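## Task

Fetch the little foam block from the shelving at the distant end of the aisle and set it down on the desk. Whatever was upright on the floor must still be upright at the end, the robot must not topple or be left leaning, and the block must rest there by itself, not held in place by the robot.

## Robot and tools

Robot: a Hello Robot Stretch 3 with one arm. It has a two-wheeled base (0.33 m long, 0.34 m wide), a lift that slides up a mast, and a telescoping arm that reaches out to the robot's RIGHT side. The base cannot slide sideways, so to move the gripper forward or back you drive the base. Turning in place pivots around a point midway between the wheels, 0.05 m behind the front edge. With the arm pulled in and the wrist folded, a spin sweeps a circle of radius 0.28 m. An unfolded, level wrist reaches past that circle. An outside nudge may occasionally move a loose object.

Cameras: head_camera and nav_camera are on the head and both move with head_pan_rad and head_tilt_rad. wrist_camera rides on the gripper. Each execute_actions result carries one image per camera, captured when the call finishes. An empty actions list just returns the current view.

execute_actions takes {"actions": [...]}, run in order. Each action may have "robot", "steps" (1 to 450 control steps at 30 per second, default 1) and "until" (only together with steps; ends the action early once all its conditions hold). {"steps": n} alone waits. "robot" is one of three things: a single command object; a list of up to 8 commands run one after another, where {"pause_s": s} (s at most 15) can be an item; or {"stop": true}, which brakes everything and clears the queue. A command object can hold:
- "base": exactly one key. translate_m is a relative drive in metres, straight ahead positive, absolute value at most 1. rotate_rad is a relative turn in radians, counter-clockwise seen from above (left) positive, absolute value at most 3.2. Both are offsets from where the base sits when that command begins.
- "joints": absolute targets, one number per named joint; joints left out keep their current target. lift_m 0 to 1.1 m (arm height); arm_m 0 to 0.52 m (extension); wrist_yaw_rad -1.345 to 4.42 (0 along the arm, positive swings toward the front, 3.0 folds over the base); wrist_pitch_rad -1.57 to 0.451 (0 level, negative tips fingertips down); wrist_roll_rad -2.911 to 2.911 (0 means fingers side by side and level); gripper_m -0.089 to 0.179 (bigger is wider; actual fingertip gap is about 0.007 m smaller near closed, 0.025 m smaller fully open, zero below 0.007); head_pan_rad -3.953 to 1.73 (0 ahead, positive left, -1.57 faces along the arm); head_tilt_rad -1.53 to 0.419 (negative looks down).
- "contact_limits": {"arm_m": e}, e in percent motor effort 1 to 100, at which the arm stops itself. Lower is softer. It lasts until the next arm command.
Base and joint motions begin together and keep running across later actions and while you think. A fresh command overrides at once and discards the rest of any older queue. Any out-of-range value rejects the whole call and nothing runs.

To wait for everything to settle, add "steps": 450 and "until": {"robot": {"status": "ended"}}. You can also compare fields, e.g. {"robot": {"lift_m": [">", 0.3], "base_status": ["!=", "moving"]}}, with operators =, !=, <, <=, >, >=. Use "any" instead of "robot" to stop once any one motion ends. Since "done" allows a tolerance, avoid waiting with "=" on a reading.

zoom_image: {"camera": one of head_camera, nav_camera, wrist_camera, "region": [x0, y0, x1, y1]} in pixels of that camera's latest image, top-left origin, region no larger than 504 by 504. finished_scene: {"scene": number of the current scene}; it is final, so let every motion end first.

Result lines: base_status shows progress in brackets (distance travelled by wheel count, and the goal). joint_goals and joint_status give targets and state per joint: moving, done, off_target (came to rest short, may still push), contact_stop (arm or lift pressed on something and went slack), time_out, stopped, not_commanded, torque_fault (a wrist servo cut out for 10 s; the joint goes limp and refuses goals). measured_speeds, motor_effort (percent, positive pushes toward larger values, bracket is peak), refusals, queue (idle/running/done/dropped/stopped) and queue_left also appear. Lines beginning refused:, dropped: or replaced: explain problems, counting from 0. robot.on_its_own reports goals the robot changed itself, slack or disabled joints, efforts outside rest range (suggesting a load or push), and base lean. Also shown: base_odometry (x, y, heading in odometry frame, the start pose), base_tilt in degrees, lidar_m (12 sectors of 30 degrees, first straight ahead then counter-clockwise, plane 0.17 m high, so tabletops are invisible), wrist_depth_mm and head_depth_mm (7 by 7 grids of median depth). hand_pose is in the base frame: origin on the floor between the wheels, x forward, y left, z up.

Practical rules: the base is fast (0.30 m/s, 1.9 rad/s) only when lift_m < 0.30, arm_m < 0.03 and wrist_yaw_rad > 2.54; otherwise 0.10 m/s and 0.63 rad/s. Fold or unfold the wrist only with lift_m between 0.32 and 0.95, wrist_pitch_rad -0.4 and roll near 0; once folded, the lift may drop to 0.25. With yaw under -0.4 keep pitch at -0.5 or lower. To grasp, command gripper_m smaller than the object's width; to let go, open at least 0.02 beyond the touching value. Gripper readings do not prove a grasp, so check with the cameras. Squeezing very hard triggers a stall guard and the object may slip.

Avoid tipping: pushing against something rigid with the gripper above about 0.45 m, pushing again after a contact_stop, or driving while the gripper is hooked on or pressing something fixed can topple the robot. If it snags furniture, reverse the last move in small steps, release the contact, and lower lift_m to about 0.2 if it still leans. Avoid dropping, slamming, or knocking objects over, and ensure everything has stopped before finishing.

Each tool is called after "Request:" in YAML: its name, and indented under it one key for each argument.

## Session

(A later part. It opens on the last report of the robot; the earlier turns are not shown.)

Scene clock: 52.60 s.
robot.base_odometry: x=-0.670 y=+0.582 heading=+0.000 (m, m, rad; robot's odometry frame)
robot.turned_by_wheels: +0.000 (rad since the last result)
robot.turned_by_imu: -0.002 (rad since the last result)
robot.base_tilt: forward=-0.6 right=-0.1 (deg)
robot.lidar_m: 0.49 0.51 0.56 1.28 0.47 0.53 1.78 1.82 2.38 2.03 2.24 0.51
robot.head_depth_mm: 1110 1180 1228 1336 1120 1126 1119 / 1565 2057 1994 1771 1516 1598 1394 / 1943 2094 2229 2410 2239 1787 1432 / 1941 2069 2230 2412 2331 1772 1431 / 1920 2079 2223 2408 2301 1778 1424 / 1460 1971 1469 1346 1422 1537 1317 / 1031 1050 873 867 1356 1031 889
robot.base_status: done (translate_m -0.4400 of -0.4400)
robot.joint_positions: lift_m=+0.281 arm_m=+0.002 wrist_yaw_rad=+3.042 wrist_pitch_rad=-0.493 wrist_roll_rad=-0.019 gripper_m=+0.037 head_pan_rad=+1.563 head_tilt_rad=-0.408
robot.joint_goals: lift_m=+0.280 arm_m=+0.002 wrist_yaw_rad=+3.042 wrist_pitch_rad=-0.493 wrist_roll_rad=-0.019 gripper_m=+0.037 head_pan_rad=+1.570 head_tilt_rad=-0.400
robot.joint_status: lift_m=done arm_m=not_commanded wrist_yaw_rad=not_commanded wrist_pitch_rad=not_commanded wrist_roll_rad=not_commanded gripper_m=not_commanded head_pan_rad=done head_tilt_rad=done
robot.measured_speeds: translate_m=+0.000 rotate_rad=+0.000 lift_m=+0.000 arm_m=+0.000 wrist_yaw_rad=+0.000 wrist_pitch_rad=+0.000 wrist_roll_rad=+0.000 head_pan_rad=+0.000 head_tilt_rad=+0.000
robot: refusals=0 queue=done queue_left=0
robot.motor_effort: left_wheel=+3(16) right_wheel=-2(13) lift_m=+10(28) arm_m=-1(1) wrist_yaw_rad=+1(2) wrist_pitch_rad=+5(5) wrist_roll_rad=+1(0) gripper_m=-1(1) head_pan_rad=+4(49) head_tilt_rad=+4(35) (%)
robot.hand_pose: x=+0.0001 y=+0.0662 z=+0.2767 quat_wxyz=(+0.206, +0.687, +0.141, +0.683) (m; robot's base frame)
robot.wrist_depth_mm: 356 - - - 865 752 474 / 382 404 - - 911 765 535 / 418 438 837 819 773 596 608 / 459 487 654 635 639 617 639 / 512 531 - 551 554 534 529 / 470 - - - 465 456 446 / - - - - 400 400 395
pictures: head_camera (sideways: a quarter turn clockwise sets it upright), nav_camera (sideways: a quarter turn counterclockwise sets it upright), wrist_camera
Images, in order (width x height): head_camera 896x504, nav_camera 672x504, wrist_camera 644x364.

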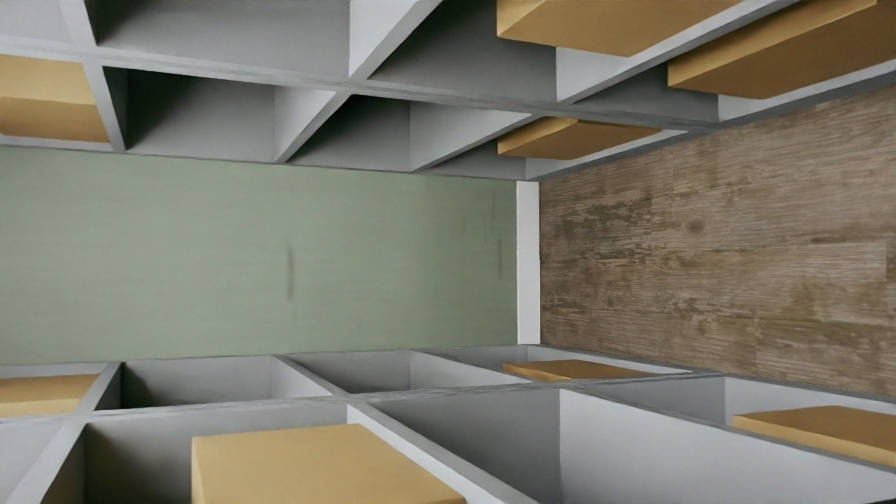

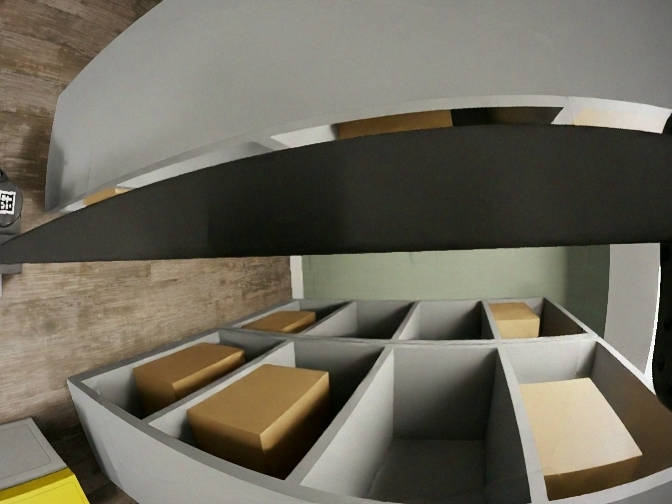

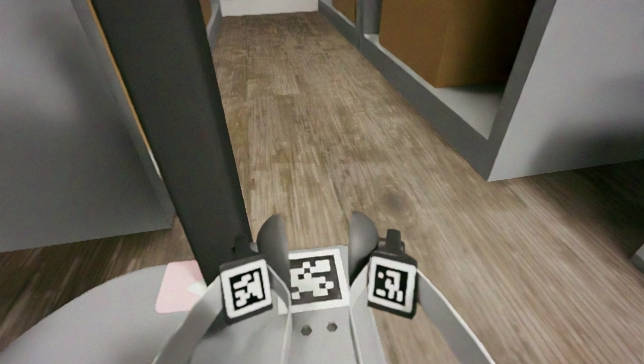

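Request:
execute_actions:
  actions:
    - {"robot":[{"base":{"translate_m":-0.03}},{"base":{"rotate_rad":1.57},"joints":{"head_pan_rad":0.0,"head_tilt_rad":-0.5}},{"base":{"translate_m":0.6}}],"steps":450,"until":{"robot":{"status":"ended"}}}

Scene clock: 60.70 s.
robot.base_odometry: x=-0.699 y=+1.182 heading=+1.570 (m, m, rad; robot's odometry frame)
robot.turned_by_wheels: +1.570 (rad since the last result)
robot.turned_by_imu: +1.547 (rad since the last result)
robot.base_tilt: forward=-0.6 right=+0.0 (deg)
robot.lidar_m: 1.22 0.37 0.26 0.24 0.24 0.29 2.63 0.74 0.42 0.50 0.42 0.53
robot.head_depth_mm: 1379 1496 1270 1666 1219 1042 1089 / 1400 1506 1623 1719 1583 1503 1316 / 1409 1531 1671 1831 1963 1621 1345 / 1400 1535 1655 1838 1966 1626 1345 / 1396 1506 1660 1821 1941 1607 1346 / 1365 1478 1610 1679 1500 1495 1293 / 1349 1460 1113 1416 836 874 944
robot.base_status: done (translate_m +0.6000 of +0.6000)
robot.joint_positions: lift_m=+0.281 arm_m=+0.002 wrist_yaw_rad=+3.042 wrist_pitch_rad=-0.493 wrist_roll_rad=-0.019 gripper_m=+0.037 head_pan_rad=+0.007 head_tilt_rad=-0.495
robot.joint_goals: lift_m=+0.280 arm_m=+0.002 wrist_yaw_rad=+3.042 wrist_pitch_rad=-0.493 wrist_roll_rad=-0.019 gripper_m=+0.037 head_pan_rad=+0.000 head_tilt_rad=-0.500
robot.joint_status: lift_m=done arm_m=not_commanded wrist_yaw_rad=not_commanded wrist_pitch_rad=not_commanded wrist_roll_rad=not_commanded gripper_m=not_commanded head_pan_rad=done head_tilt_rad=done
robot.measured_speeds: translate_m=+0.000 rotate_rad=+0.000 lift_m=+0.000 arm_m=+0.000 wrist_yaw_rad=+0.000 wrist_pitch_rad=+0.000 wrist_roll_rad=+0.000 head_pan_rad=+0.000 head_tilt_rad=+0.000
robot: refusals=0 queue=done queue_left=0
robot.motor_effort: left_wheel=-1(6) right_wheel=+1(10) lift_m=+10(10) arm_m=-1(2) wrist_yaw_rad=+0(0) wrist_pitch_rad=+5(5) wrist_roll_rad=+1(1) gripper_m=+0(0) head_pan_rad=-3(50) head_tilt_rad=-3(15) (%)
robot.hand_pose: x=+0.0001 y=+0.0662 z=+0.2767 quat_wxyz=(+0.206, +0.687, +0.141, +0.683) (m; robot's base frame)
robot.wrist_depth_mm: 261 - 260 270 283 301 317 / 251 341 275 289 309 330 362 / 253 345 305 321 346 374 591 / 284 344 339 362 396 429 511 / 524 353 - 409 439 468 509 / 462 - - - 475 452 452 / - - - - 398 397 394
pictures: head_camera (sideways: a quarter turn clockwise sets it upright), nav_camera (sideways: a quarter turn counterclockwise sets it upright), wrist_camera
Images, in order (width x height): head_camera 896x504, nav_camera 672x504, wrist_camera 644x364.

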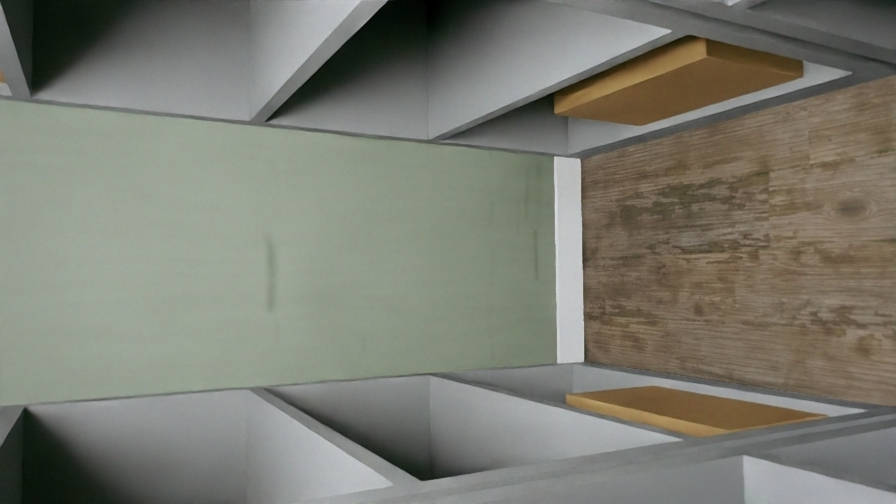

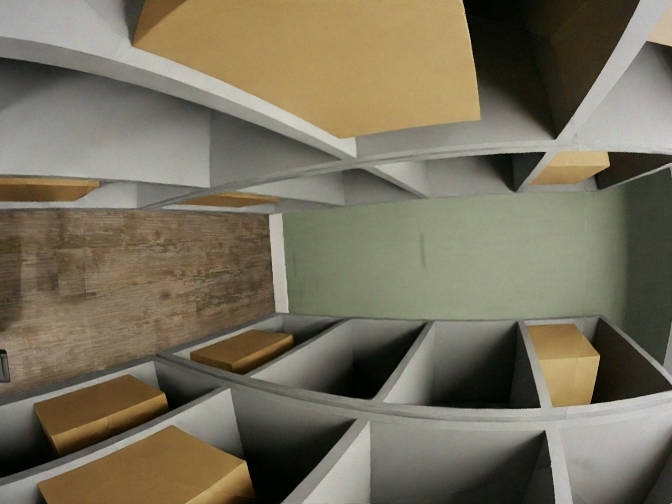

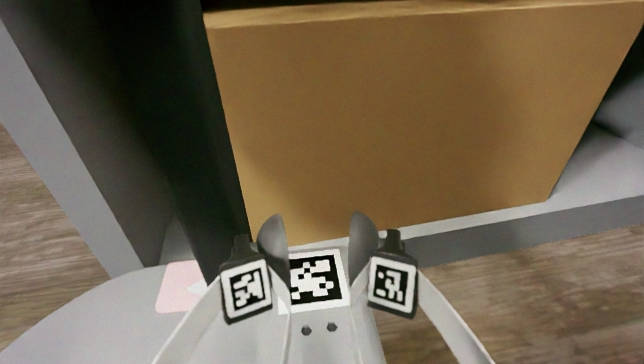

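Request:
execute_actions:
  actions:
    - {"robot":[{"base":{"translate_m":0.8},"joints":{"head_pan_rad":-1.2,"head_tilt_rad":-0.6}}],"steps":450,"until":{"robot":{"status":"ended"}}}

Scene clock: 65.50 s.
robot.base_odometry: x=-0.698 y=+1.982 heading=+1.570 (m, m, rad; robot's odometry frame)
robot.turned_by_wheels: +0.000 (rad since the last result)
robot.turned_by_imu: -0.002 (rad since the last result)
robot.base_tilt: forward=-0.6 right=-0.1 (deg)
robot.lidar_m: 0.86 0.47 0.33 0.29 0.29 0.51 1.01 0.53 0.34 0.32 0.35 0.45
robot.head_depth_mm: 613 669 716 538 420 399 475 / 632 693 740 559 432 817 714 / 650 716 756 557 432 860 742 / 672 739 780 555 431 882 745 / 694 763 778 555 445 881 743 / 719 797 778 554 459 877 741 / 744 823 773 550 474 876 773
robot.base_status: done (translate_m +0.8000 of +0.8000)
robot.joint_positions: lift_m=+0.281 arm_m=+0.002 wrist_yaw_rad=+3.042 wrist_pitch_rad=-0.493 wrist_roll_rad=-0.019 gripper_m=+0.037 head_pan_rad=-1.193 head_tilt_rad=-0.593
robot.joint_goals: lift_m=+0.280 arm_m=+0.002 wrist_yaw_rad=+3.042 wrist_pitch_rad=-0.493 wrist_roll_rad=-0.019 gripper_m=+0.037 head_pan_rad=-1.200 head_tilt_rad=-0.600
robot.joint_status: lift_m=done arm_m=not_commanded wrist_yaw_rad=not_commanded wrist_pitch_rad=not_commanded wrist_roll_rad=not_commanded gripper_m=not_commanded head_pan_rad=done head_tilt_rad=done
robot.measured_speeds: translate_m=+0.000 rotate_rad=+0.000 lift_m=+0.000 arm_m=+0.000 wrist_yaw_rad=+0.000 wrist_pitch_rad=+0.000 wrist_roll_rad=+0.000 head_pan_rad=+0.000 head_tilt_rad=+0.000
robot: refusals=0 queue=done queue_left=0
robot.motor_effort: left_wheel=-1(4) right_wheel=+1(9) lift_m=+10(10) arm_m=-2(2) wrist_yaw_rad=+1(1) wrist_pitch_rad=+5(5) wrist_roll_rad=+0(0) gripper_m=+0(1) head_pan_rad=-3(48) head_tilt_rad=-5(22) (%)
robot.hand_pose: x=+0.0001 y=+0.0662 z=+0.2767 quat_wxyz=(+0.206, +0.687, +0.141, +0.683) (m; robot's base frame)
robot.wrist_depth_mm: 619 - 521 341 343 364 390 / 678 699 329 371 379 406 446 / 609 676 376 418 434 460 577 / 524 539 406 478 477 522 558 / 445 441 - 477 522 528 528 / 429 - - - 471 458 450 / - - - - 395 394 393
pictures: head_camera (sideways: a quarter turn clockwise sets it upright), nav_camera (sideways: a quarter turn counterclockwise sets it upright), wrist_camera
Images, in order (width x height): head_camera 896x504, nav_camera 672x504, wrist_camera 644x364.

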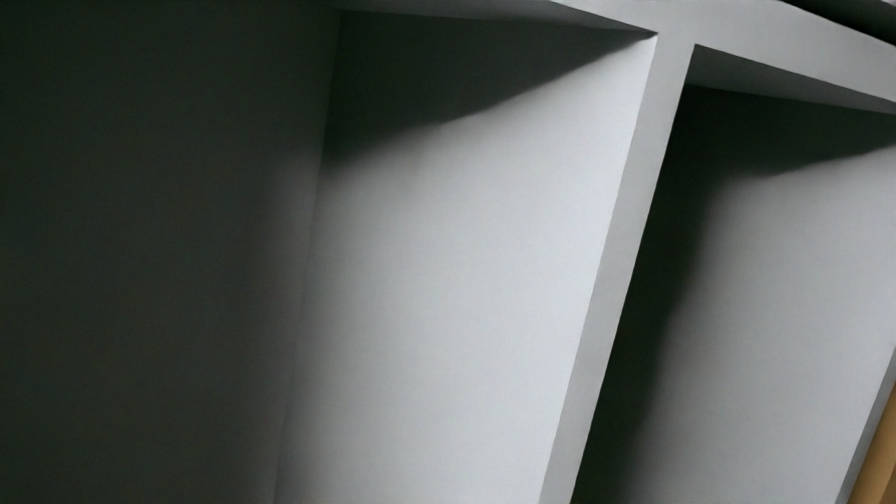

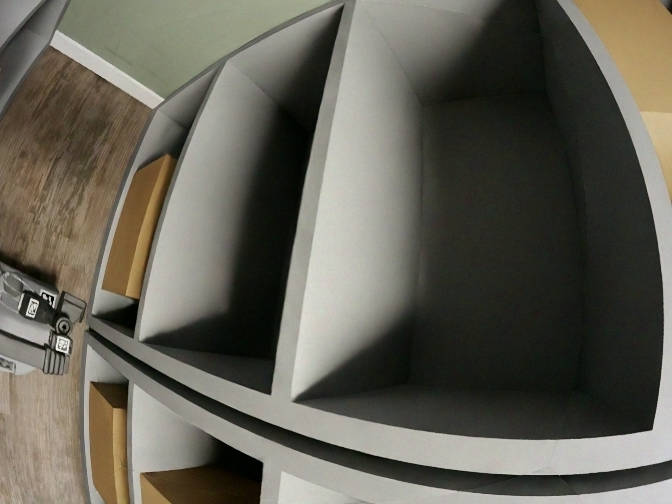

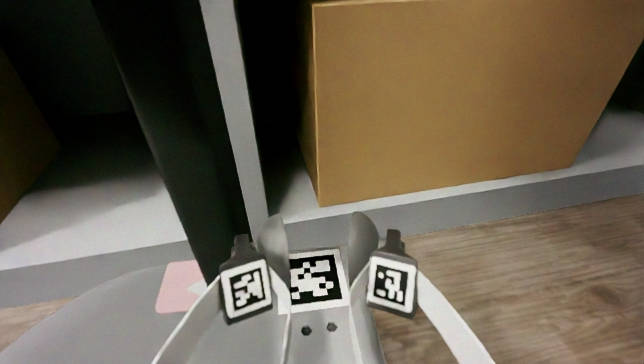

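Request:
execute_actions:
  actions:
    - {"robot":[{"joints":{"head_pan_rad":1.3,"head_tilt_rad":-0.6}}],"steps":450,"until":{"robot":{"status":"ended"}}}

Scene clock: 67.30 s.
robot.base_odometry: x=-0.698 y=+1.982 heading=+1.570 (m, m, rad; robot's odometry frame)
robot.turned_by_wheels: +0.000 (rad since the last result)
robot.turned_by_imu: +0.000 (rad since the last result)
robot.base_tilt: forward=-0.7 right=-0.1 (deg)
robot.lidar_m: 0.86 0.48 0.33 0.29 0.29 0.51 1.00 0.53 0.34 0.32 0.35 0.45
robot.head_depth_mm: 714 796 791 561 449 884 746 / 689 766 788 560 432 859 746 / 663 736 783 557 432 860 746 / 645 709 754 556 431 834 744 / 623 688 738 556 431 813 743 / 606 663 712 554 428 381 742 / 586 641 694 551 428 368 433
robot.base_status: done (translate_m +0.8000 of +0.8000)
robot.joint_positions: lift_m=+0.281 arm_m=+0.002 wrist_yaw_rad=+3.042 wrist_pitch_rad=-0.493 wrist_roll_rad=-0.019 gripper_m=+0.037 head_pan_rad=+1.293 head_tilt_rad=-0.593
robot.joint_goals: lift_m=+0.280 arm_m=+0.002 wrist_yaw_rad=+3.042 wrist_pitch_rad=-0.493 wrist_roll_rad=-0.019 gripper_m=+0.037 head_pan_rad=+1.300 head_tilt_rad=-0.600
robot.joint_status: lift_m=done arm_m=not_commanded wrist_yaw_rad=not_commanded wrist_pitch_rad=not_commanded wrist_roll_rad=not_commanded gripper_m=not_commanded head_pan_rad=done head_tilt_rad=done
robot.measured_speeds: translate_m=+0.000 rotate_rad=+0.000 lift_m=+0.000 arm_m=+0.000 wrist_yaw_rad=+0.000 wrist_pitch_rad=+0.000 wrist_roll_rad=+0.000 head_pan_rad=+0.000 head_tilt_rad=+0.000
robot: refusals=0 queue=done queue_left=0
robot.motor_effort: left_wheel=+0(1) right_wheel=+1(1) lift_m=+10(10) arm_m=-1(1) wrist_yaw_rad=+0(0) wrist_pitch_rad=+5(5) wrist_roll_rad=+0(0) gripper_m=-1(0) head_pan_rad=+4(49) head_tilt_rad=-5(3) (%)
robot.hand_pose: x=+0.0001 y=+0.0662 z=+0.2767 quat_wxyz=(+0.206, +0.687, +0.141, +0.683) (m; robot's base frame)
robot.wrist_depth_mm: 616 - 512 338 348 367 392 / 655 704 330 374 379 410 442 / 603 678 377 418 428 466 595 / 520 536 405 476 490 519 567 / 439 443 - 474 513 528 535 / 429 - - - 465 450 445 / - - - - 395 394 394
pictures: head_camera (sideways: a quarter turn clockwise sets it upright), nav_camera (sideways: a quarter turn counterclockwise sets it upright), wrist_camera
Images, in order (width x height): head_camera 896x504, nav_camera 672x504, wrist_camera 644x364.

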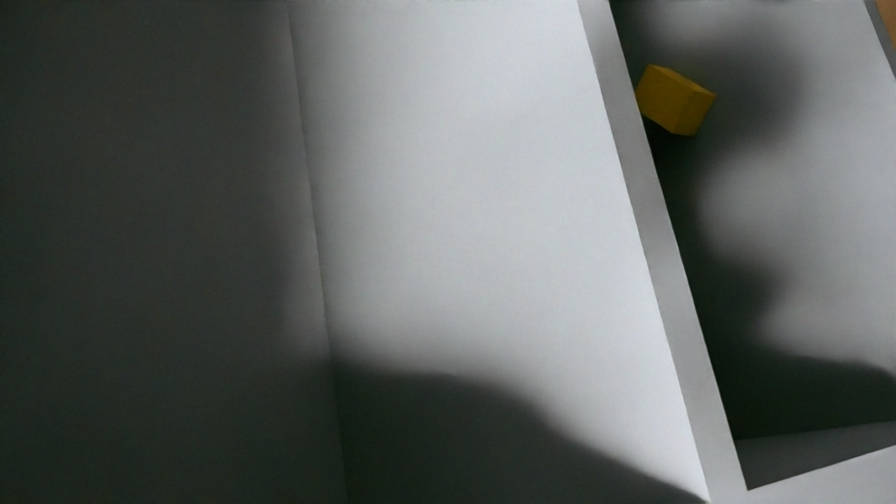

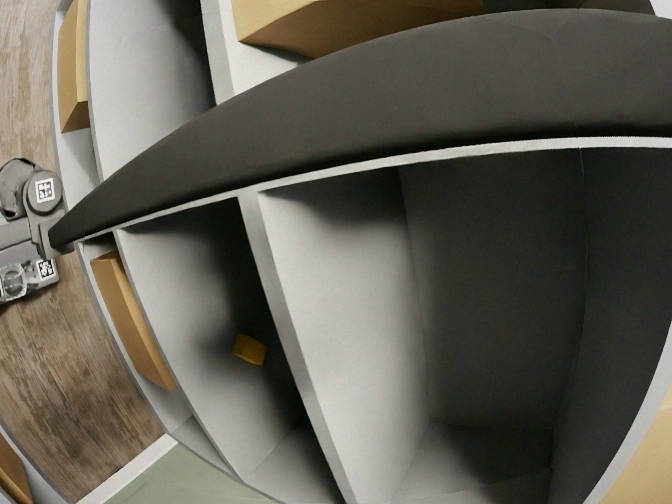

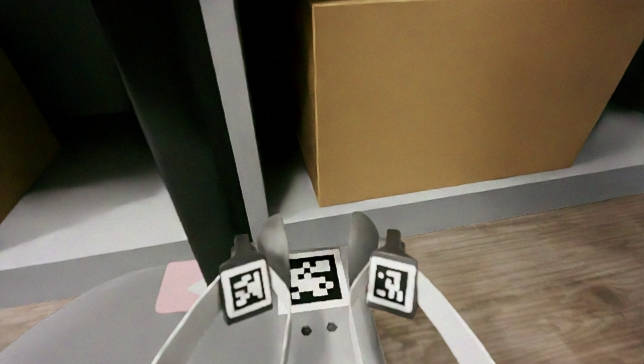

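Request:
execute_actions:
  actions:
    - {"robot":[{"base":{"rotate_rad":1.57},"joints":{"head_pan_rad":-1.57,"head_tilt_rad":-0.9}}],"steps":450,"until":{"robot":{"status":"ended"}}}

Scene clock: 70.57 s.
robot.base_odometry: x=-0.698 y=+1.982 heading=+3.140 (m, m, rad; robot's odometry frame)
robot.turned_by_wheels: +1.570 (rad since the last result)
robot.turned_by_imu: +1.548 (rad since the last result)
robot.base_tilt: forward=-0.6 right=-0.1 (deg)
robot.lidar_m: 0.29 0.29 0.51 0.88 0.54 0.35 0.32 0.35 0.44 0.86 0.49 0.33
robot.head_depth_mm: 767 869 1016 1001 1033 992 1017 / 774 901 1067 1282 1388 1238 1142 / 770 894 1060 1308 1441 1274 1151 / 767 885 1054 1299 1451 1267 1169 / 760 887 1044 1290 1440 1263 1133 / 754 875 1037 1269 1415 1253 1137 / 753 871 1003 1130 1322 1038 1008
robot.base_status: done (rotate_rad +1.5699 of +1.5700)
robot.joint_positions: lift_m=+0.281 arm_m=+0.002 wrist_yaw_rad=+3.042 wrist_pitch_rad=-0.493 wrist_roll_rad=-0.019 gripper_m=+0.037 head_pan_rad=-1.563 head_tilt_rad=-0.889
robot.joint_goals: lift_m=+0.280 arm_m=+0.002 wrist_yaw_rad=+3.042 wrist_pitch_rad=-0.493 wrist_roll_rad=-0.019 gripper_m=+0.037 head_pan_rad=-1.570 head_tilt_rad=-0.900
robot.joint_status: lift_m=done arm_m=not_commanded wrist_yaw_rad=not_commanded wrist_pitch_rad=not_commanded wrist_roll_rad=not_commanded gripper_m=not_commanded head_pan_rad=done head_tilt_rad=done
robot.measured_speeds: translate_m=+0.000 rotate_rad=+0.000 lift_m=+0.000 arm_m=+0.000 wrist_yaw_rad=+0.000 wrist_pitch_rad=+0.000 wrist_roll_rad=+0.000 head_pan_rad=+0.000 head_tilt_rad=+0.000
robot: refusals=0 queue=done queue_left=0
robot.motor_effort: left_wheel=-1(6) right_wheel=+1(10) lift_m=+10(10) arm_m=-2(2) wrist_yaw_rad=+0(0) wrist_pitch_rad=+5(5) wrist_roll_rad=+0(1) gripper_m=+0(0) head_pan_rad=-4(51) head_tilt_rad=-7(37) (%)
robot.hand_pose: x=+0.0001 y=+0.0662 z=+0.2767 quat_wxyz=(+0.206, +0.687, +0.141, +0.683) (m; robot's base frame)
robot.wrist_depth_mm: 565 - - - 613 484 525 / 542 879 - - 623 534 633 / 511 742 824 823 662 599 634 / 497 629 660 654 601 519 495 / 463 551 - 556 539 451 305 / 427 - - - 468 425 333 / - - - - 397 394 320
pictures: head_camera (sideways: a quarter turn clockwise sets it upright), nav_camera (sideways: a quarter turn counterclockwise sets it upright), wrist_camera
Images, in order (width x height): head_camera 896x504, nav_camera 672x504, wrist_camera 644x364.

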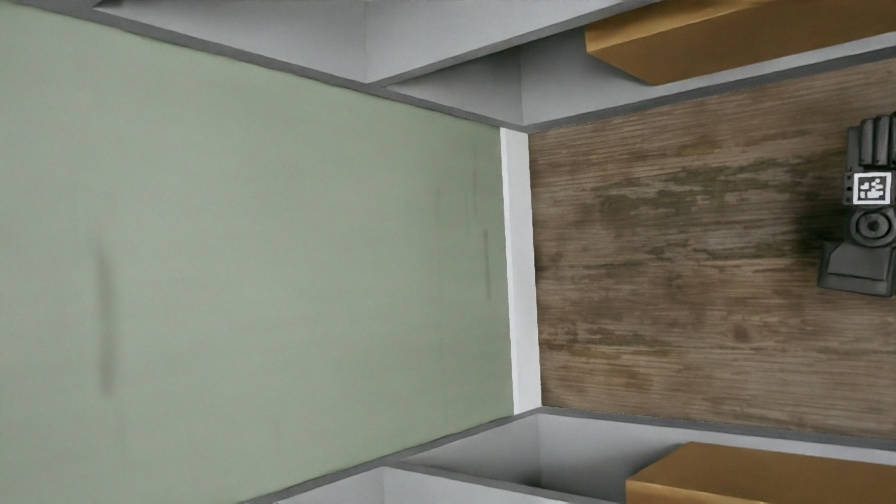

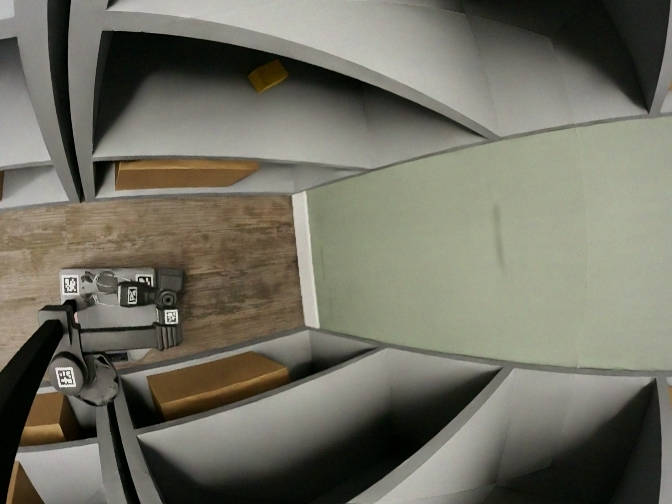

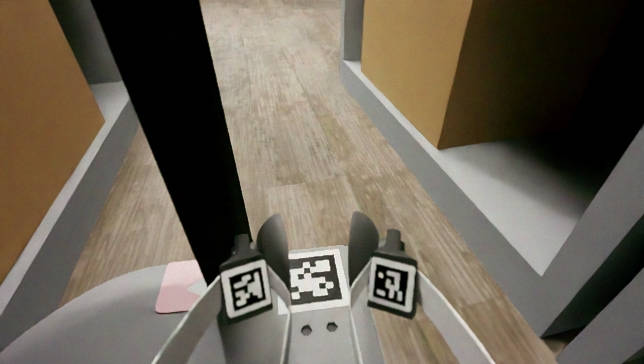

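Request:
execute_actions:
  actions:
    - {"robot":[{"base":{"rotate_rad":1.6},"joints":{"head_pan_rad":-1.57,"head_tilt_rad":-0.7}},{"base":{"translate_m":-0.3}},{"joints":{"lift_m":0.68}}],"steps":450,"until":{"robot":{"status":"ended"}}}

Scene clock: 80.63 s.
robot.base_odometry: x=-0.706 y=+2.282 heading=-1.544 (m, m, rad; robot's odometry frame)
robot.turned_by_wheels: +1.600 (rad since the last result)
robot.turned_by_imu: +1.577 (rad since the last result)
robot.base_tilt: forward=-0.6 right=-0.1 (deg)
robot.lidar_m: 0.98 0.46 0.34 0.32 0.32 0.60 0.57 0.58 0.36 0.33 0.34 0.45
robot.head_depth_mm: 647 726 615 473 424 813 748 / 643 723 613 471 421 816 733 / 641 718 612 472 417 814 733 / 639 713 609 470 416 810 719 / 634 712 609 470 415 813 723 / 631 705 609 468 415 808 730 / 628 702 608 469 414 811 716
robot.base_status: done (translate_m -0.3000 of -0.3000)
robot.joint_positions: lift_m=+0.679 arm_m=+0.002 wrist_yaw_rad=+3.042 wrist_pitch_rad=-0.493 wrist_roll_rad=-0.019 gripper_m=+0.037 head_pan_rad=-1.563 head_tilt_rad=-0.704
robot.joint_goals: lift_m=+0.680 arm_m=+0.002 wrist_yaw_rad=+3.042 wrist_pitch_rad=-0.493 wrist_roll_rad=-0.019 gripper_m=+0.037 head_pan_rad=-1.570 head_tilt_rad=-0.700
robot.joint_status: lift_m=done arm_m=not_commanded wrist_yaw_rad=not_commanded wrist_pitch_rad=not_commanded wrist_roll_rad=not_commanded gripper_m=not_commanded head_pan_rad=done head_tilt_rad=done
robot.measured_speeds: translate_m=+0.000 rotate_rad=+0.000 lift_m=+0.000 arm_m=+0.000 wrist_yaw_rad=+0.000 wrist_pitch_rad=+0.000 wrist_roll_rad=+0.000 head_pan_rad=+0.000 head_tilt_rad=+0.000
robot: refusals=0 queue=done queue_left=0
robot.motor_effort: left_wheel=-1(6) right_wheel=+2(8) lift_m=+29(25) arm_m=-2(2) wrist_yaw_rad=+0(0) wrist_pitch_rad=+5(5) wrist_roll_rad=+0(0) gripper_m=+0(1) head_pan_rad=-3(1) head_tilt_rad=+2(27) (%)
robot.hand_pose: x=+0.0001 y=+0.0662 z=+0.6755 quat_wxyz=(+0.206, +0.687, +0.141, +0.683) (m; robot's base frame)
robot.wrist_depth_mm: 641 - 710 740 646 421 388 / 675 694 744 735 630 431 576 / 562 560 546 545 532 481 530 / 448 437 443 453 481 522 705 / 392 627 - 614 677 651 726 / 694 808 - 625 705 808 844 / 682 730 662 716 767 788 791
pictures: head_camera (sideways: a quarter turn clockwise sets it upright), nav_camera (sideways: a quarter turn counterclockwise sets it upright), wrist_camera
Images, in order (width x height): head_camera 896x504, nav_camera 672x504, wrist_camera 644x364.

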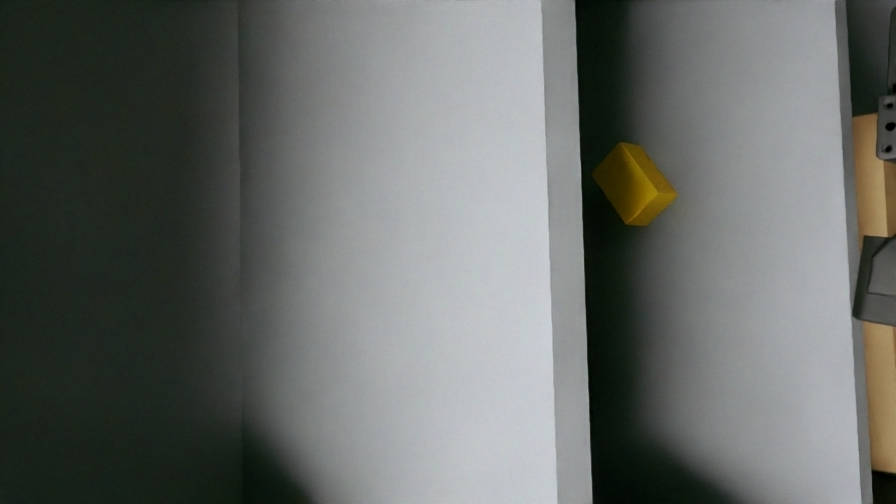

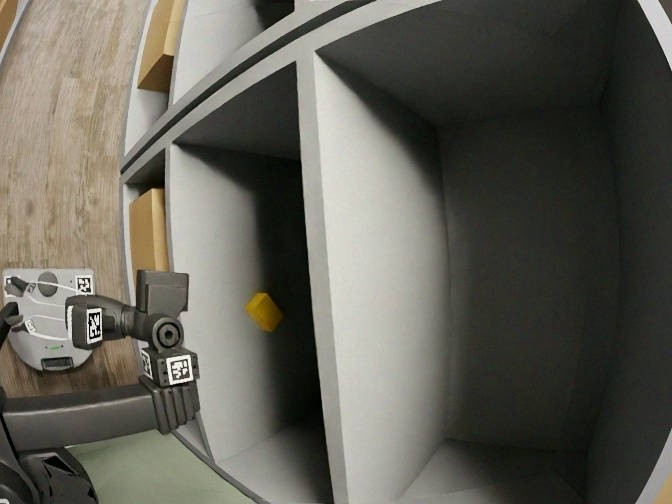

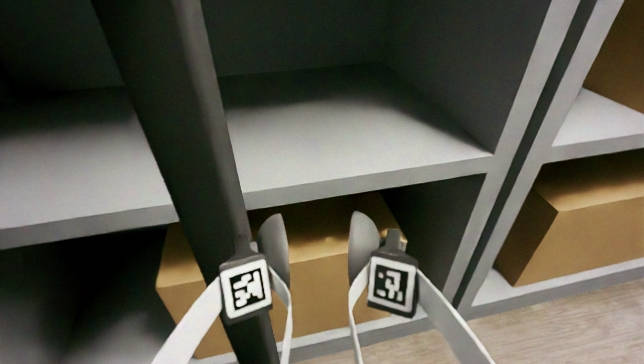

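Request:
execute_actions:
  actions:
    - {"robot":[{"joints":{"wrist_yaw_rad":0.0,"gripper_m":0.12}}],"steps":450,"until":{"robot":{"status":"ended"}}}

Scene clock: 83.43 s.
robot.base_odometry: x=-0.706 y=+2.282 heading=-1.544 (m, m, rad; robot's odometry frame)
robot.turned_by_wheels: +0.000 (rad since the last result)
robot.turned_by_imu: -0.001 (rad since the last result)
robot.base_tilt: forward=-0.6 right=+0.0 (deg)
robot.lidar_m: 0.98 0.46 0.34 0.32 0.32 0.60 0.57 0.58 0.35 0.33 0.34 0.45
robot.head_depth_mm: 649 727 612 473 425 816 749 / 642 724 612 472 421 812 732 / 640 718 611 470 417 813 725 / 639 717 609 470 415 812 734 / 633 708 608 469 415 813 731 / 631 705 608 468 415 810 727 / 627 702 605 467 413 811 711
robot.base_status: done (translate_m -0.3000 of -0.3000)
robot.joint_positions: lift_m=+0.679 arm_m=+0.002 wrist_yaw_rad=+0.003 wrist_pitch_rad=-0.493 wrist_roll_rad=-0.019 gripper_m=+0.120 head_pan_rad=-1.563 head_tilt_rad=-0.704
robot.joint_goals: lift_m=+0.680 arm_m=+0.002 wrist_yaw_rad=+0.000 wrist_pitch_rad=-0.493 wrist_roll_rad=-0.019 gripper_m=+0.120 head_pan_rad=-1.570 head_tilt_rad=-0.700
robot.joint_status: lift_m=done arm_m=not_commanded wrist_yaw_rad=done wrist_pitch_rad=not_commanded wrist_roll_rad=not_commanded gripper_m=done head_pan_rad=done head_tilt_rad=done
robot.measured_speeds: translate_m=+0.000 rotate_rad=+0.000 lift_m=+0.000 arm_m=+0.000 wrist_yaw_rad=+0.000 wrist_pitch_rad=+0.000 wrist_roll_rad=+0.000 head_pan_rad=+0.000 head_tilt_rad=+0.000
robot: refusals=0 queue=done queue_left=0
robot.motor_effort: left_wheel=-1(1) right_wheel=+2(2) lift_m=+29(29) arm_m=-2(2) wrist_yaw_rad=-2(1) wrist_pitch_rad=+5(5) wrist_roll_rad=+0(0) gripper_m=+0(80) head_pan_rad=-3(3) head_tilt_rad=+3(3) (%)
robot.hand_pose: x=-0.0210 y=-0.3613 z=+0.6755 quat_wxyz=(+0.693, +0.176, -0.678, -0.170) (m; robot's base frame)
robot.wrist_depth_mm: 435 454 462 479 495 505 476 / 468 497 508 523 545 566 479 / 489 525 539 549 544 545 483 / 432 436 436 391 415 430 420 / 365 362 362 356 357 357 354 / 311 316 305 304 305 311 300 / 273 263 268 266 265 258 263
pictures: head_camera (sideways: a quarter turn clockwise sets it upright), nav_camera (sideways: a quarter turn counterclockwise sets it upright), wrist_camera
Images, in order (width x height): head_camera 896x504, nav_camera 672x504, wrist_camera 644x364.

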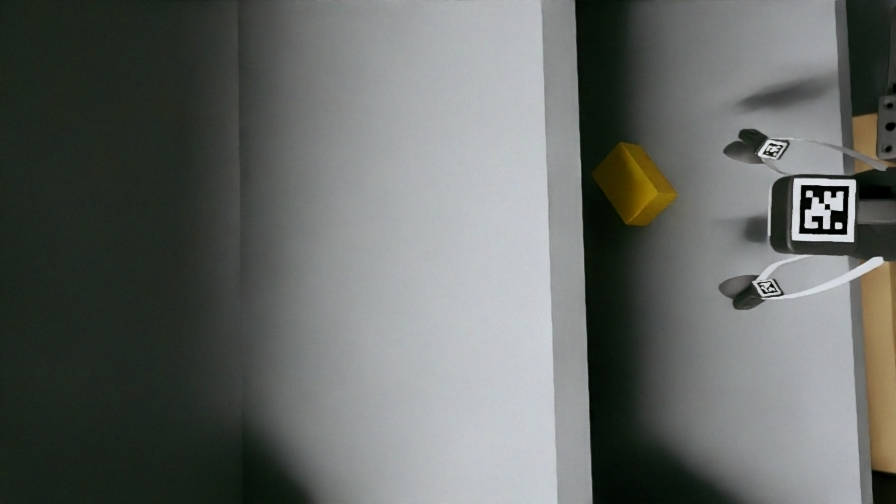

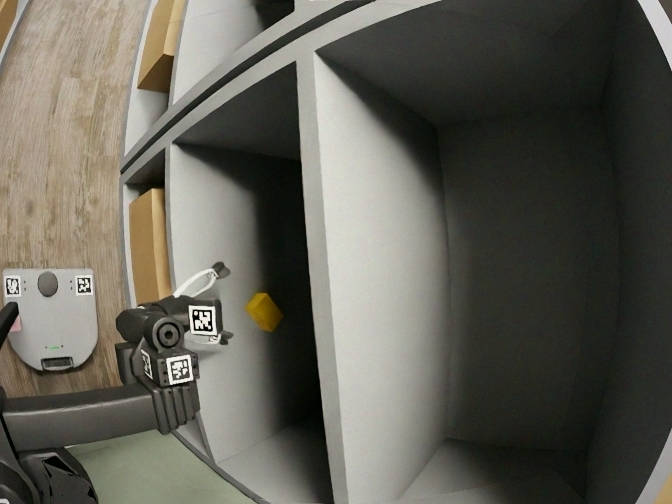

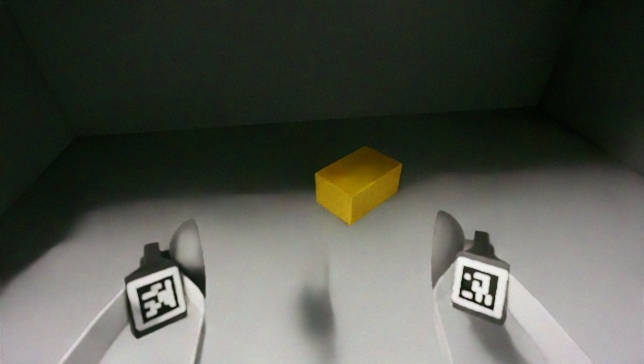

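Request:
execute_actions:
  actions:
    - {"robot":[{"joints":{"wrist_yaw_rad":0.5,"lift_m":0.62}}],"steps":450,"until":{"robot":{"status":"ended"}}}

Scene clock: 85.67 s.
robot.base_odometry: x=-0.706 y=+2.282 heading=-1.544 (m, m, rad; robot's odometry frame)
robot.turned_by_wheels: +0.000 (rad since the last result)
robot.turned_by_imu: +0.000 (rad since the last result)
robot.base_tilt: forward=-0.6 right=-0.1 (deg)
robot.lidar_m: 0.98 0.46 0.34 0.32 0.32 0.60 0.57 0.58 0.35 0.33 0.34 0.45
robot.head_depth_mm: 646 728 615 471 424 815 750 / 643 721 612 472 421 816 733 / 642 719 612 471 418 814 731 / 637 712 611 470 416 813 716 / 635 711 607 470 414 814 730 / 632 705 608 469 414 811 727 / 627 702 606 468 414 811 716
robot.base_status: done (translate_m -0.3000 of -0.3000)
robot.joint_positions: lift_m=+0.621 arm_m=+0.002 wrist_yaw_rad=+0.497 wrist_pitch_rad=-0.493 wrist_roll_rad=-0.019 gripper_m=+0.120 head_pan_rad=-1.563 head_tilt_rad=-0.704
robot.joint_goals: lift_m=+0.620 arm_m=+0.002 wrist_yaw_rad=+0.500 wrist_pitch_rad=-0.493 wrist_roll_rad=-0.019 gripper_m=+0.120 head_pan_rad=-1.570 head_tilt_rad=-0.700
robot.joint_status: lift_m=done arm_m=not_commanded wrist_yaw_rad=done wrist_pitch_rad=not_commanded wrist_roll_rad=not_commanded gripper_m=done head_pan_rad=done head_tilt_rad=done
robot.measured_speeds: translate_m=+0.000 rotate_rad=+0.000 lift_m=+0.000 arm_m=+0.000 wrist_yaw_rad=+0.000 wrist_pitch_rad=+0.000 wrist_roll_rad=+0.000 head_pan_rad=+0.000 head_tilt_rad=+0.000
robot: refusals=0 queue=done queue_left=0
robot.motor_effort: left_wheel=-1(1) right_wheel=+2(2) lift_m=+10(29) arm_m=-2(2) wrist_yaw_rad=+3(3) wrist_pitch_rad=+4(5) wrist_roll_rad=+0(0) gripper_m=+0(1) head_pan_rad=-3(3) head_tilt_rad=+2(2) (%)
robot.hand_pose: x=+0.0807 y=-0.3354 z=+0.6167 quat_wxyz=(+0.713, +0.336, -0.615, +0.004) (m; robot's base frame)
robot.wrist_depth_mm: 266 329 463 517 469 428 394 / 274 346 491 531 496 466 426 / 282 357 425 425 428 423 416 / 292 338 341 339 334 308 276 / 282 281 281 279 276 277 277 / 341 254 238 237 237 242 236 / 687 446 221 207 206 201 205
pictures: head_camera (sideways: a quarter turn clockwise sets it upright), nav_camera (sideways: a quarter turn counterclockwise sets it upright), wrist_camera
Images, in order (width x height): head_camera 896x504, nav_camera 672x504, wrist_camera 644x364.

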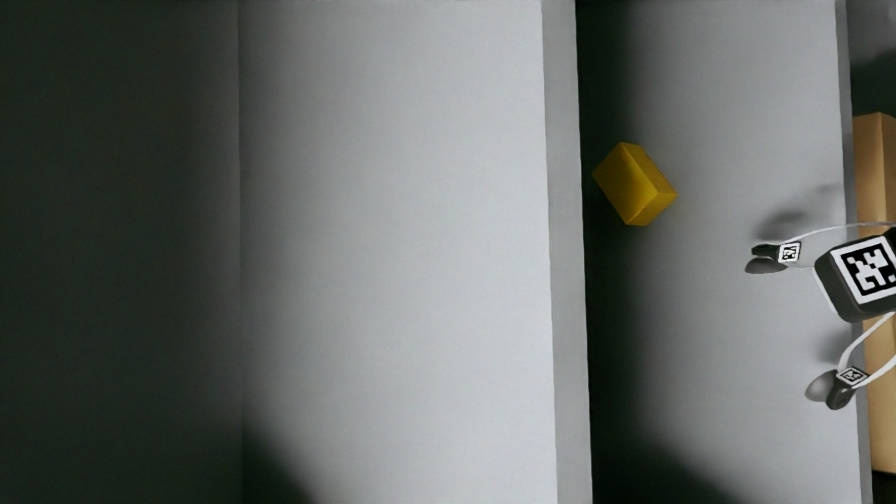

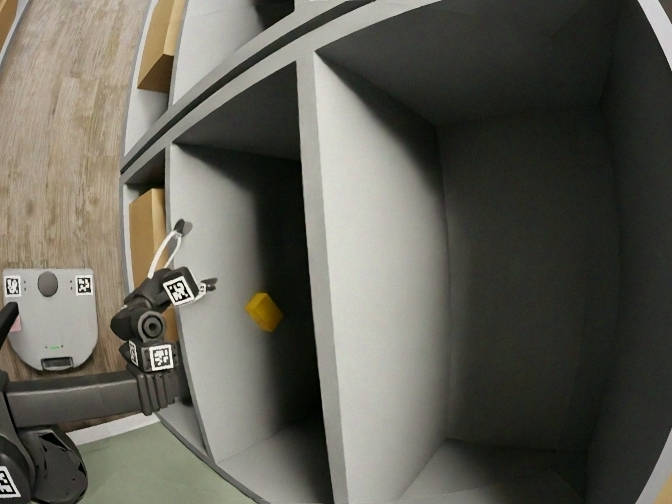

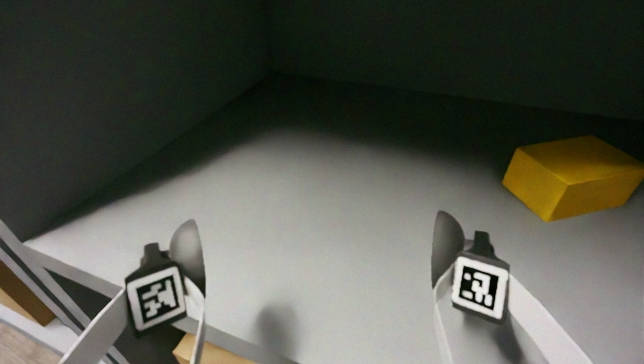

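Request:
execute_actions:
  actions:
    - {"robot":[{"base":{"translate_m":-0.213},"joints":{"arm_m":0.03,"gripper_m":0.179,"lift_m":0.60}}],"steps":450,"until":{"robot":{"status":"ended"}}}

Scene clock: 89.50 s.
robot.base_odometry: x=-0.712 y=+2.495 heading=-1.544 (m, m, rad; robot's odometry frame)
robot.turned_by_wheels: +0.000 (rad since the last result)
robot.turned_by_imu: +0.000 (rad since the last result)
robot.base_tilt: forward=-0.6 right=+0.0 (deg)
robot.lidar_m: 1.03 0.47 0.32 0.30 0.47 0.38 0.36 0.36 0.45 0.35 0.36 0.46
robot.head_depth_mm: 665 733 615 472 799 799 785 / 659 738 615 473 922 816 749 / 657 736 613 470 895 815 750 / 654 731 610 470 896 819 733 / 648 728 608 469 851 812 745 / 648 724 606 468 861 811 747 / 644 721 608 467 891 811 729
robot.base_status: done (translate_m -0.2130 of -0.2130)
robot.joint_positions: lift_m=+0.601 arm_m=+0.030 wrist_yaw_rad=+0.498 wrist_pitch_rad=-0.494 wrist_roll_rad=-0.019 gripper_m=+0.179 head_pan_rad=-1.563 head_tilt_rad=-0.704
robot.joint_goals: lift_m=+0.600 arm_m=+0.030 wrist_yaw_rad=+0.500 wrist_pitch_rad=-0.494 wrist_roll_rad=-0.019 gripper_m=+0.179 head_pan_rad=-1.570 head_tilt_rad=-0.700
robot.joint_status: lift_m=done arm_m=done wrist_yaw_rad=done wrist_pitch_rad=not_commanded wrist_roll_rad=not_commanded gripper_m=done head_pan_rad=done head_tilt_rad=done
robot.measured_speeds: translate_m=+0.000 rotate_rad=+0.000 lift_m=+0.000 arm_m=+0.000 wrist_yaw_rad=+0.000 wrist_pitch_rad=+0.000 wrist_roll_rad=+0.000 head_pan_rad=+0.000 head_tilt_rad=+0.000
robot: refusals=0 queue=done queue_left=0
robot.motor_effort: left_wheel=+0(5) right_wheel=+2(3) lift_m=+10(9) arm_m=+5(4) wrist_yaw_rad=+2(2) wrist_pitch_rad=+5(5) wrist_roll_rad=+0(0) gripper_m=+0(82) head_pan_rad=-3(4) head_tilt_rad=+3(3) (%)
robot.hand_pose: x=+0.0808 y=-0.3629 z=+0.5967 quat_wxyz=(+0.713, +0.336, -0.615, +0.005) (m; robot's base frame)
robot.wrist_depth_mm: 442 559 572 514 464 422 385 / 449 527 526 528 479 444 418 / 395 387 383 327 344 378 376 / 312 310 306 304 301 302 298 / 257 260 254 252 251 258 248 / 476 217 215 214 213 212 215 / - 384 198 188 186 186 181
pictures: head_camera (sideways: a quarter turn clockwise sets it upright), nav_camera (sideways: a quarter turn counterclockwise sets it upright), wrist_camera
Images, in order (width x height): head_camera 896x504, nav_camera 672x504, wrist_camera 644x364.

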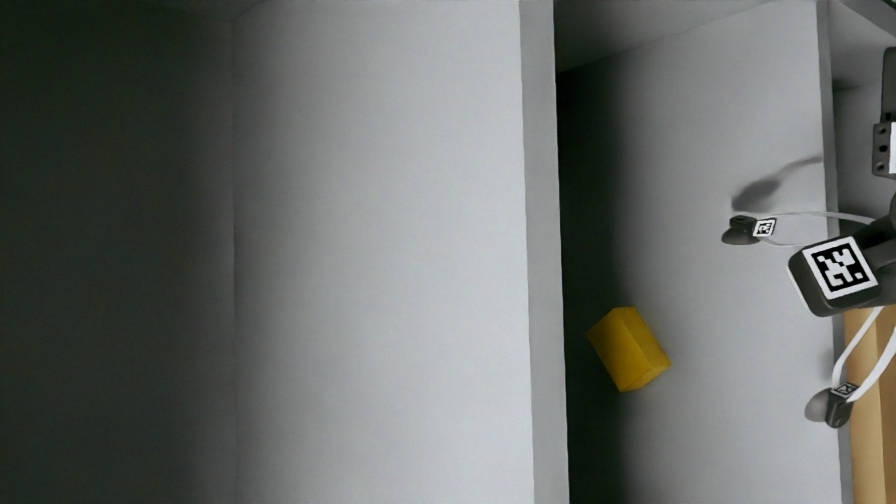

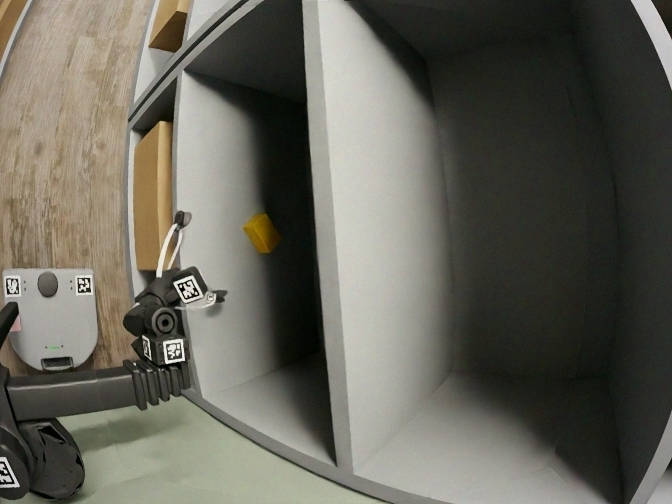

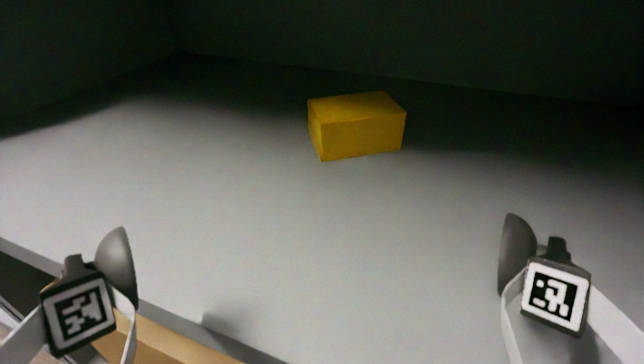

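Request:
execute_actions:
  actions:
    - {"robot":[{"base":{"translate_m":0.036},"joints":{"arm_m":0.13}}],"steps":450,"until":{"robot":{"status":"ended"}}}

Scene clock: 91.60 s.
robot.base_odometry: x=-0.711 y=+2.459 heading=-1.544 (m, m, rad; robot's odometry frame)
robot.turned_by_wheels: +0.000 (rad since the last result)
robot.turned_by_imu: +0.000 (rad since the last result)
robot.base_tilt: forward=-0.6 right=-0.1 (deg)
robot.lidar_m: 1.02 0.47 0.32 0.30 0.53 0.42 0.39 0.40 0.47 0.35 0.35 0.45
robot.head_depth_mm: 662 740 615 473 849 818 750 / 655 738 614 471 895 833 - / 653 733 613 471 895 835 - / 651 727 609 470 891 849 862 / 646 727 608 469 840 817 746 / 644 720 607 468 894 819 729 / 643 716 605 467 890 809 728
robot.base_status: done (translate_m +0.0360 of +0.0360)
robot.joint_positions: lift_m=+0.601 arm_m=+0.130 wrist_yaw_rad=+0.498 wrist_pitch_rad=-0.494 wrist_roll_rad=-0.019 gripper_m=+0.179 head_pan_rad=-1.563 head_tilt_rad=-0.704
robot.joint_goals: lift_m=+0.600 arm_m=+0.130 wrist_yaw_rad=+0.500 wrist_pitch_rad=-0.494 wrist_roll_rad=-0.019 gripper_m=+0.179 head_pan_rad=-1.570 head_tilt_rad=-0.700
robot.joint_status: lift_m=done arm_m=done wrist_yaw_rad=done wrist_pitch_rad=not_commanded wrist_roll_rad=not_commanded gripper_m=done head_pan_rad=done head_tilt_rad=done
robot.measured_speeds: translate_m=+0.000 rotate_rad=+0.000 lift_m=+0.000 arm_m=+0.000 wrist_yaw_rad=+0.000 wrist_pitch_rad=+0.000 wrist_roll_rad=+0.000 head_pan_rad=+0.000 head_tilt_rad=+0.000
robot: refusals=0 queue=done queue_left=0
robot.motor_effort: left_wheel=-1(3) right_wheel=+1(8) lift_m=+10(10) arm_m=+5(6) wrist_yaw_rad=+1(2) wrist_pitch_rad=+5(5) wrist_roll_rad=+0(1) gripper_m=+0(0) head_pan_rad=-4(3) head_tilt_rad=+3(3) (%)
robot.hand_pose: x=+0.0809 y=-0.4628 z=+0.5967 quat_wxyz=(+0.713, +0.337, -0.615, +0.005) (m; robot's base frame)
robot.wrist_depth_mm: 415 499 466 413 370 336 310 / 426 496 492 455 402 366 335 / 392 389 386 383 381 371 353 / 311 309 305 240 251 301 297 / 257 260 252 244 251 257 247 / 224 218 215 214 215 213 214 / - 188 189 187 187 185 180
pictures: head_camera (sideways: a quarter turn clockwise sets it upright), nav_camera (sideways: a quarter turn counterclockwise sets it upright), wrist_camera
Images, in order (width x height): head_camera 896x504, nav_camera 672x504, wrist_camera 644x364.

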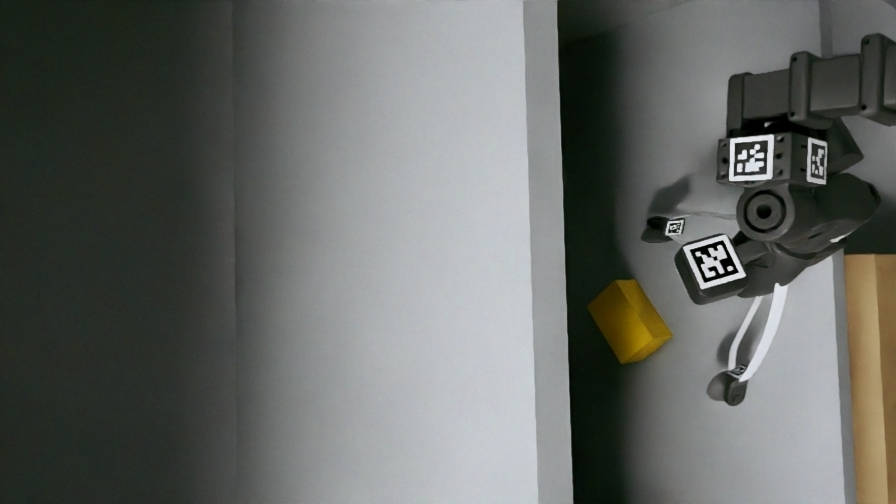

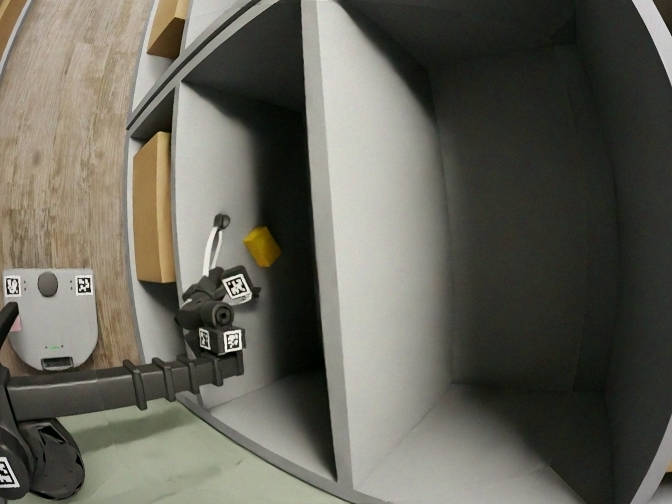

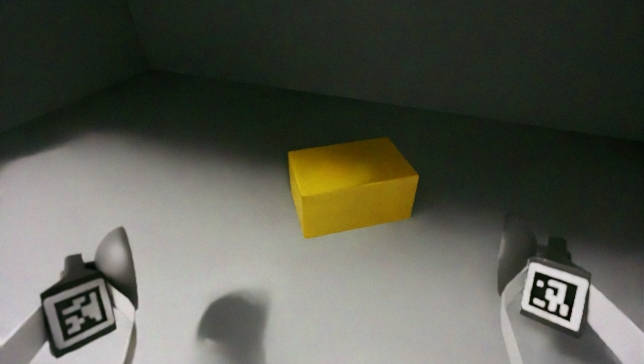

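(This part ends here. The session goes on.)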